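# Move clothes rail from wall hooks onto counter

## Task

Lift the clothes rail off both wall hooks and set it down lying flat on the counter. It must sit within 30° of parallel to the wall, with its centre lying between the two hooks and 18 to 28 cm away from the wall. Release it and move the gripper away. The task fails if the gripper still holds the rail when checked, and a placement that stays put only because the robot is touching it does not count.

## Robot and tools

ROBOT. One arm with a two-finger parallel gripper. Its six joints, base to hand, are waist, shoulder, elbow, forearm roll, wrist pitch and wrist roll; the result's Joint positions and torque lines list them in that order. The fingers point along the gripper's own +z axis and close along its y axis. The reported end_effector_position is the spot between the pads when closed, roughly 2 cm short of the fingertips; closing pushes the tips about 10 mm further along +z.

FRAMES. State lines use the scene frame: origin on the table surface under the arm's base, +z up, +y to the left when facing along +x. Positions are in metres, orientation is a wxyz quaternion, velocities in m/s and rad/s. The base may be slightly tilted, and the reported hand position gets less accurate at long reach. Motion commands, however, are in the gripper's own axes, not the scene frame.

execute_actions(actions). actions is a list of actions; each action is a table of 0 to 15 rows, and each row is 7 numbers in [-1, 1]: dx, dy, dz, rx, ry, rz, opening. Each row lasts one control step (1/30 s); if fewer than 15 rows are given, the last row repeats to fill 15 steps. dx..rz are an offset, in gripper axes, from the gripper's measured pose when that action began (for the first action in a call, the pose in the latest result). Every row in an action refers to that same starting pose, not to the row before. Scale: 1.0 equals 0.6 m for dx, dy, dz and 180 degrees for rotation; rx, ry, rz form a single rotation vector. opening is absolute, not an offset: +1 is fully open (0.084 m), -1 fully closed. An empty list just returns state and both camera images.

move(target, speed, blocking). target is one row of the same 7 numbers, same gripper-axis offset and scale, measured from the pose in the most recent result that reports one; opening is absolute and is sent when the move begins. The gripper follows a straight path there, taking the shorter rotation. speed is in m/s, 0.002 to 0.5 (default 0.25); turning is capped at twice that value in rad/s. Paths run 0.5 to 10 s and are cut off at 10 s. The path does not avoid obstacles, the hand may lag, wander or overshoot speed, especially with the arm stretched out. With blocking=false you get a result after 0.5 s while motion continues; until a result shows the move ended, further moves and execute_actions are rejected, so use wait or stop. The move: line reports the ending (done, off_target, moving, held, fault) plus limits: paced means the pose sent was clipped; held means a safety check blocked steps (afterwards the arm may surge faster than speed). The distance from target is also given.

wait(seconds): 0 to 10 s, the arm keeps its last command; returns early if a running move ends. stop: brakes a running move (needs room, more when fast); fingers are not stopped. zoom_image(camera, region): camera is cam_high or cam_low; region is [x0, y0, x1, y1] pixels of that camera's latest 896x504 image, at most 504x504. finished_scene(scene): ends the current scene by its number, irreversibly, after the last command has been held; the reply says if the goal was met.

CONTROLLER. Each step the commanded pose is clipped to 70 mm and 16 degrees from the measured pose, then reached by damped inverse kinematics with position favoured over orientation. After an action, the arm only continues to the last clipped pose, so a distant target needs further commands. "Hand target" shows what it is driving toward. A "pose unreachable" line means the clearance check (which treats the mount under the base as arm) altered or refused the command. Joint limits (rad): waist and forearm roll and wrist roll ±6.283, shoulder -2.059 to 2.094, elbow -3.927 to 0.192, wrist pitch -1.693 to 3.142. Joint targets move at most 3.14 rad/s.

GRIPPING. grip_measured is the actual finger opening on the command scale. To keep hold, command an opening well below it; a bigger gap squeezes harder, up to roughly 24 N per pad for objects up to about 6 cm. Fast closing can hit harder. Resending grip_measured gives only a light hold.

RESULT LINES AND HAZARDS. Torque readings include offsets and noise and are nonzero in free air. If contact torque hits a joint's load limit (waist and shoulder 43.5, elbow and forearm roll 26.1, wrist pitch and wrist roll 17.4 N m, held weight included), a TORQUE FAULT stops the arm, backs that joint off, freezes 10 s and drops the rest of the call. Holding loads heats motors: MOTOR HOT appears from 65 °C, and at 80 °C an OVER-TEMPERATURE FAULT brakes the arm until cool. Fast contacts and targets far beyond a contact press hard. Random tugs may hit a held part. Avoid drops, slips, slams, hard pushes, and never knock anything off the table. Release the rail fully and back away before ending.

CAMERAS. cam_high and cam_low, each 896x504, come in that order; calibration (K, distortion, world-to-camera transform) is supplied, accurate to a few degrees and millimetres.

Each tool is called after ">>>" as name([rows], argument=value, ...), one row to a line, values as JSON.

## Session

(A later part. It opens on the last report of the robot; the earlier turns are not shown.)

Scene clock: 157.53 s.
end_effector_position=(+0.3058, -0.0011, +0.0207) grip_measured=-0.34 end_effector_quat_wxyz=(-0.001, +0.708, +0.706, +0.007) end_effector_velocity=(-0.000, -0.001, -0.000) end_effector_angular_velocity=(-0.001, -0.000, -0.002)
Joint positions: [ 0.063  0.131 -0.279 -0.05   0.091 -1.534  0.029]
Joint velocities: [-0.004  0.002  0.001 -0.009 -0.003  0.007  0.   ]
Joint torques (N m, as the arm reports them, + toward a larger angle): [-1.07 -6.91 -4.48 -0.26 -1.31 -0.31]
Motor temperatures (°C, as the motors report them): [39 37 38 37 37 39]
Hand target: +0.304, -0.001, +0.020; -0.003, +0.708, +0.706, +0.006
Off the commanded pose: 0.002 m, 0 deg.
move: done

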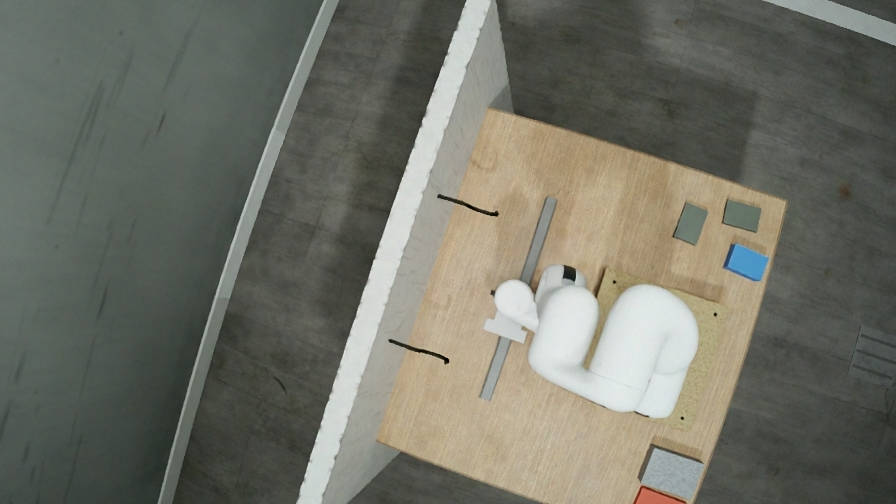

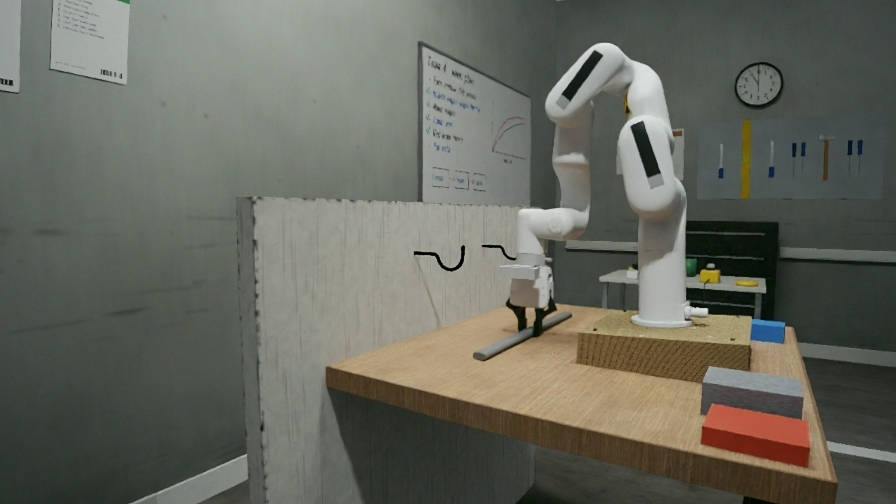

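Contact with the table is confirmed (shoulder torque changed). Now I relieve the pressure and open the fingers gradually.

>>> execute_actions([
  [[0,0,-0.001,0,0,0,-0.6],[0,0,-0.001,0,0,0,-0.45],[0,0,-0.001,0,0,0,-0.36],[0,0,-0.001,0,0,0,-0.32],[0,0,-0.001,0,0,0,-0.28],[0,0,-0.001,0,0,0,-0.24],[0,0,-0.001,0,0,0,-0.2],[0,0,-0.001,0,0,0,-0.15],[0,0,-0.001,0,0,0,-0.1],[0,0,-0.001,0,0,0,-0.03],[0,0,-0.001,0,0,0,0.05],[0,0,-0.001,0,0,0,0.13],[0,0,-0.001,0,0,0,0.21],[0,0,-0.001,0,0,0,0.3],[0,0,-0.001,0,0,0,0.4]],
])

>>> move(target=[0.0, 0.0, -0.2, 0.0, 0.0, 0.0, 0.4], speed=0.2)

Scene clock: 161.47 s.
end_effector_position=(+0.3001, -0.0011, +0.0186) grip_measured=+0.22 end_effector_quat_wxyz=(-0.006, +0.708, +0.706, +0.002) end_effector_velocity=(-0.016, -0.000, -0.009) end_effector_angular_velocity=(+0.000, +0.044, -0.001)
Joint positions: [ 0.064  0.132 -0.273 -0.048  0.097 -1.534  0.054]
Joint velocities: [-0.001  0.021  0.011  0.001  0.012 -0.001  0.114]
Joint torques (N m, as the arm reports them, + toward a larger angle): [ -0.41 -11.7   -6.08  -0.64  -1.96   0.21]
Motor temperatures (°C, as the motors report them): [39 37 37 37 37 39]
Hand target: +0.306, -0.001, +0.021; -0.001, +0.708, +0.706, +0.007
Off the commanded pose: 0.006 m, 1 deg.

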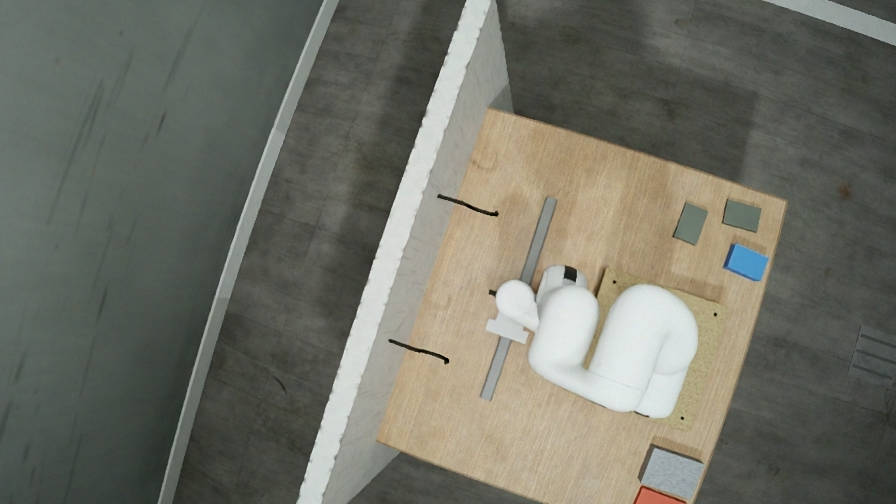

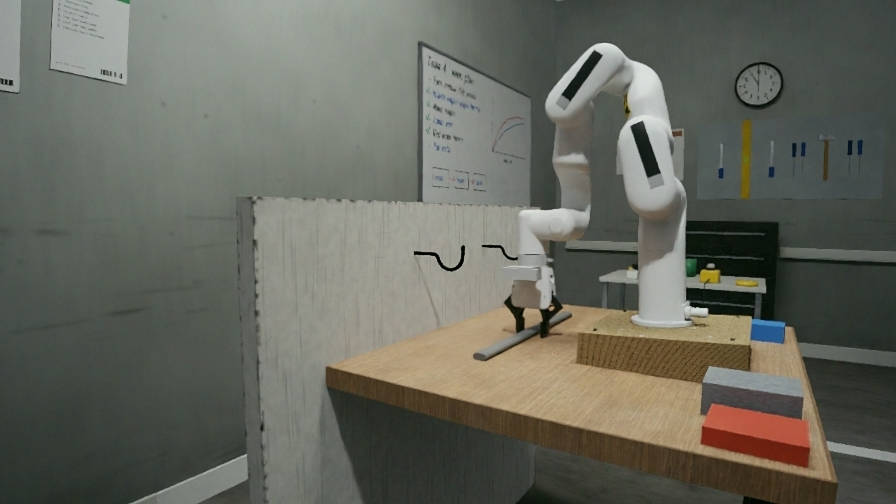

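Scene clock: 162.67 s.
end_effector_position=(+0.3006, -0.0021, +0.1381) grip_measured=+0.39 end_effector_quat_wxyz=(-0.007, +0.708, +0.706, +0.002) end_effector_velocity=(+0.001, -0.001, +0.002) end_effector_angular_velocity=(+0.000, -0.004, -0.002)
Joint positions: [ 0.077 -0.42  -0.267 -0.007  0.645 -1.564  0.061]
Joint velocities: [-0.002 -0.007 -0.002  0.     0.006 -0.    -0.   ]
Joint torques (N m, as the arm reports them, + toward a larger angle): [ -0.95  -7.14 -12.13  -0.31  -1.97  -0.33]
Motor temperatures (°C, as the motors report them): [39 37 37 37 37 39]
Hand target: +0.301, -0.002, +0.139; -0.006, +0.708, +0.706, +0.003
Off the commanded pose: 0.001 m, 0 deg.
move: done

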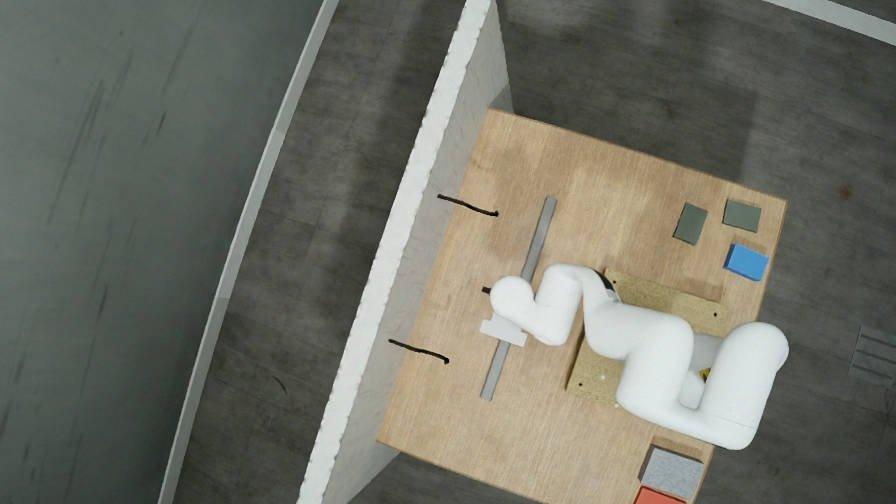

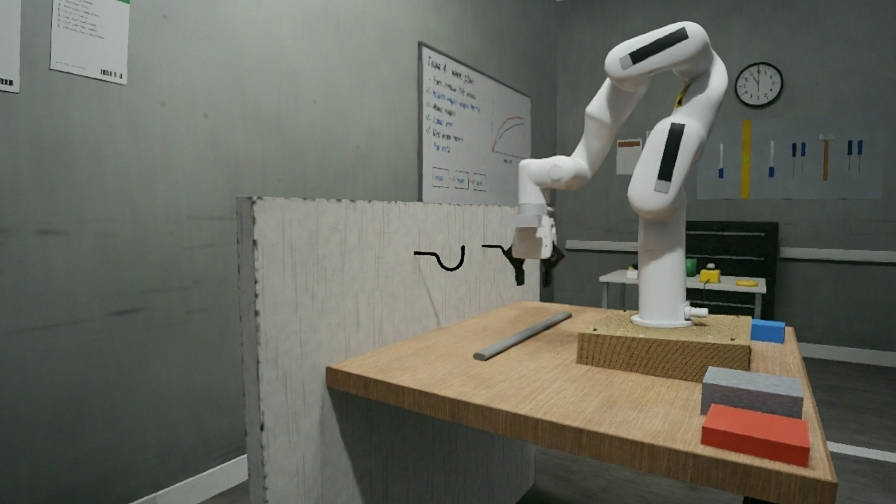

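>>> finished_scene(scene=1)

The scene is finished: the task was done.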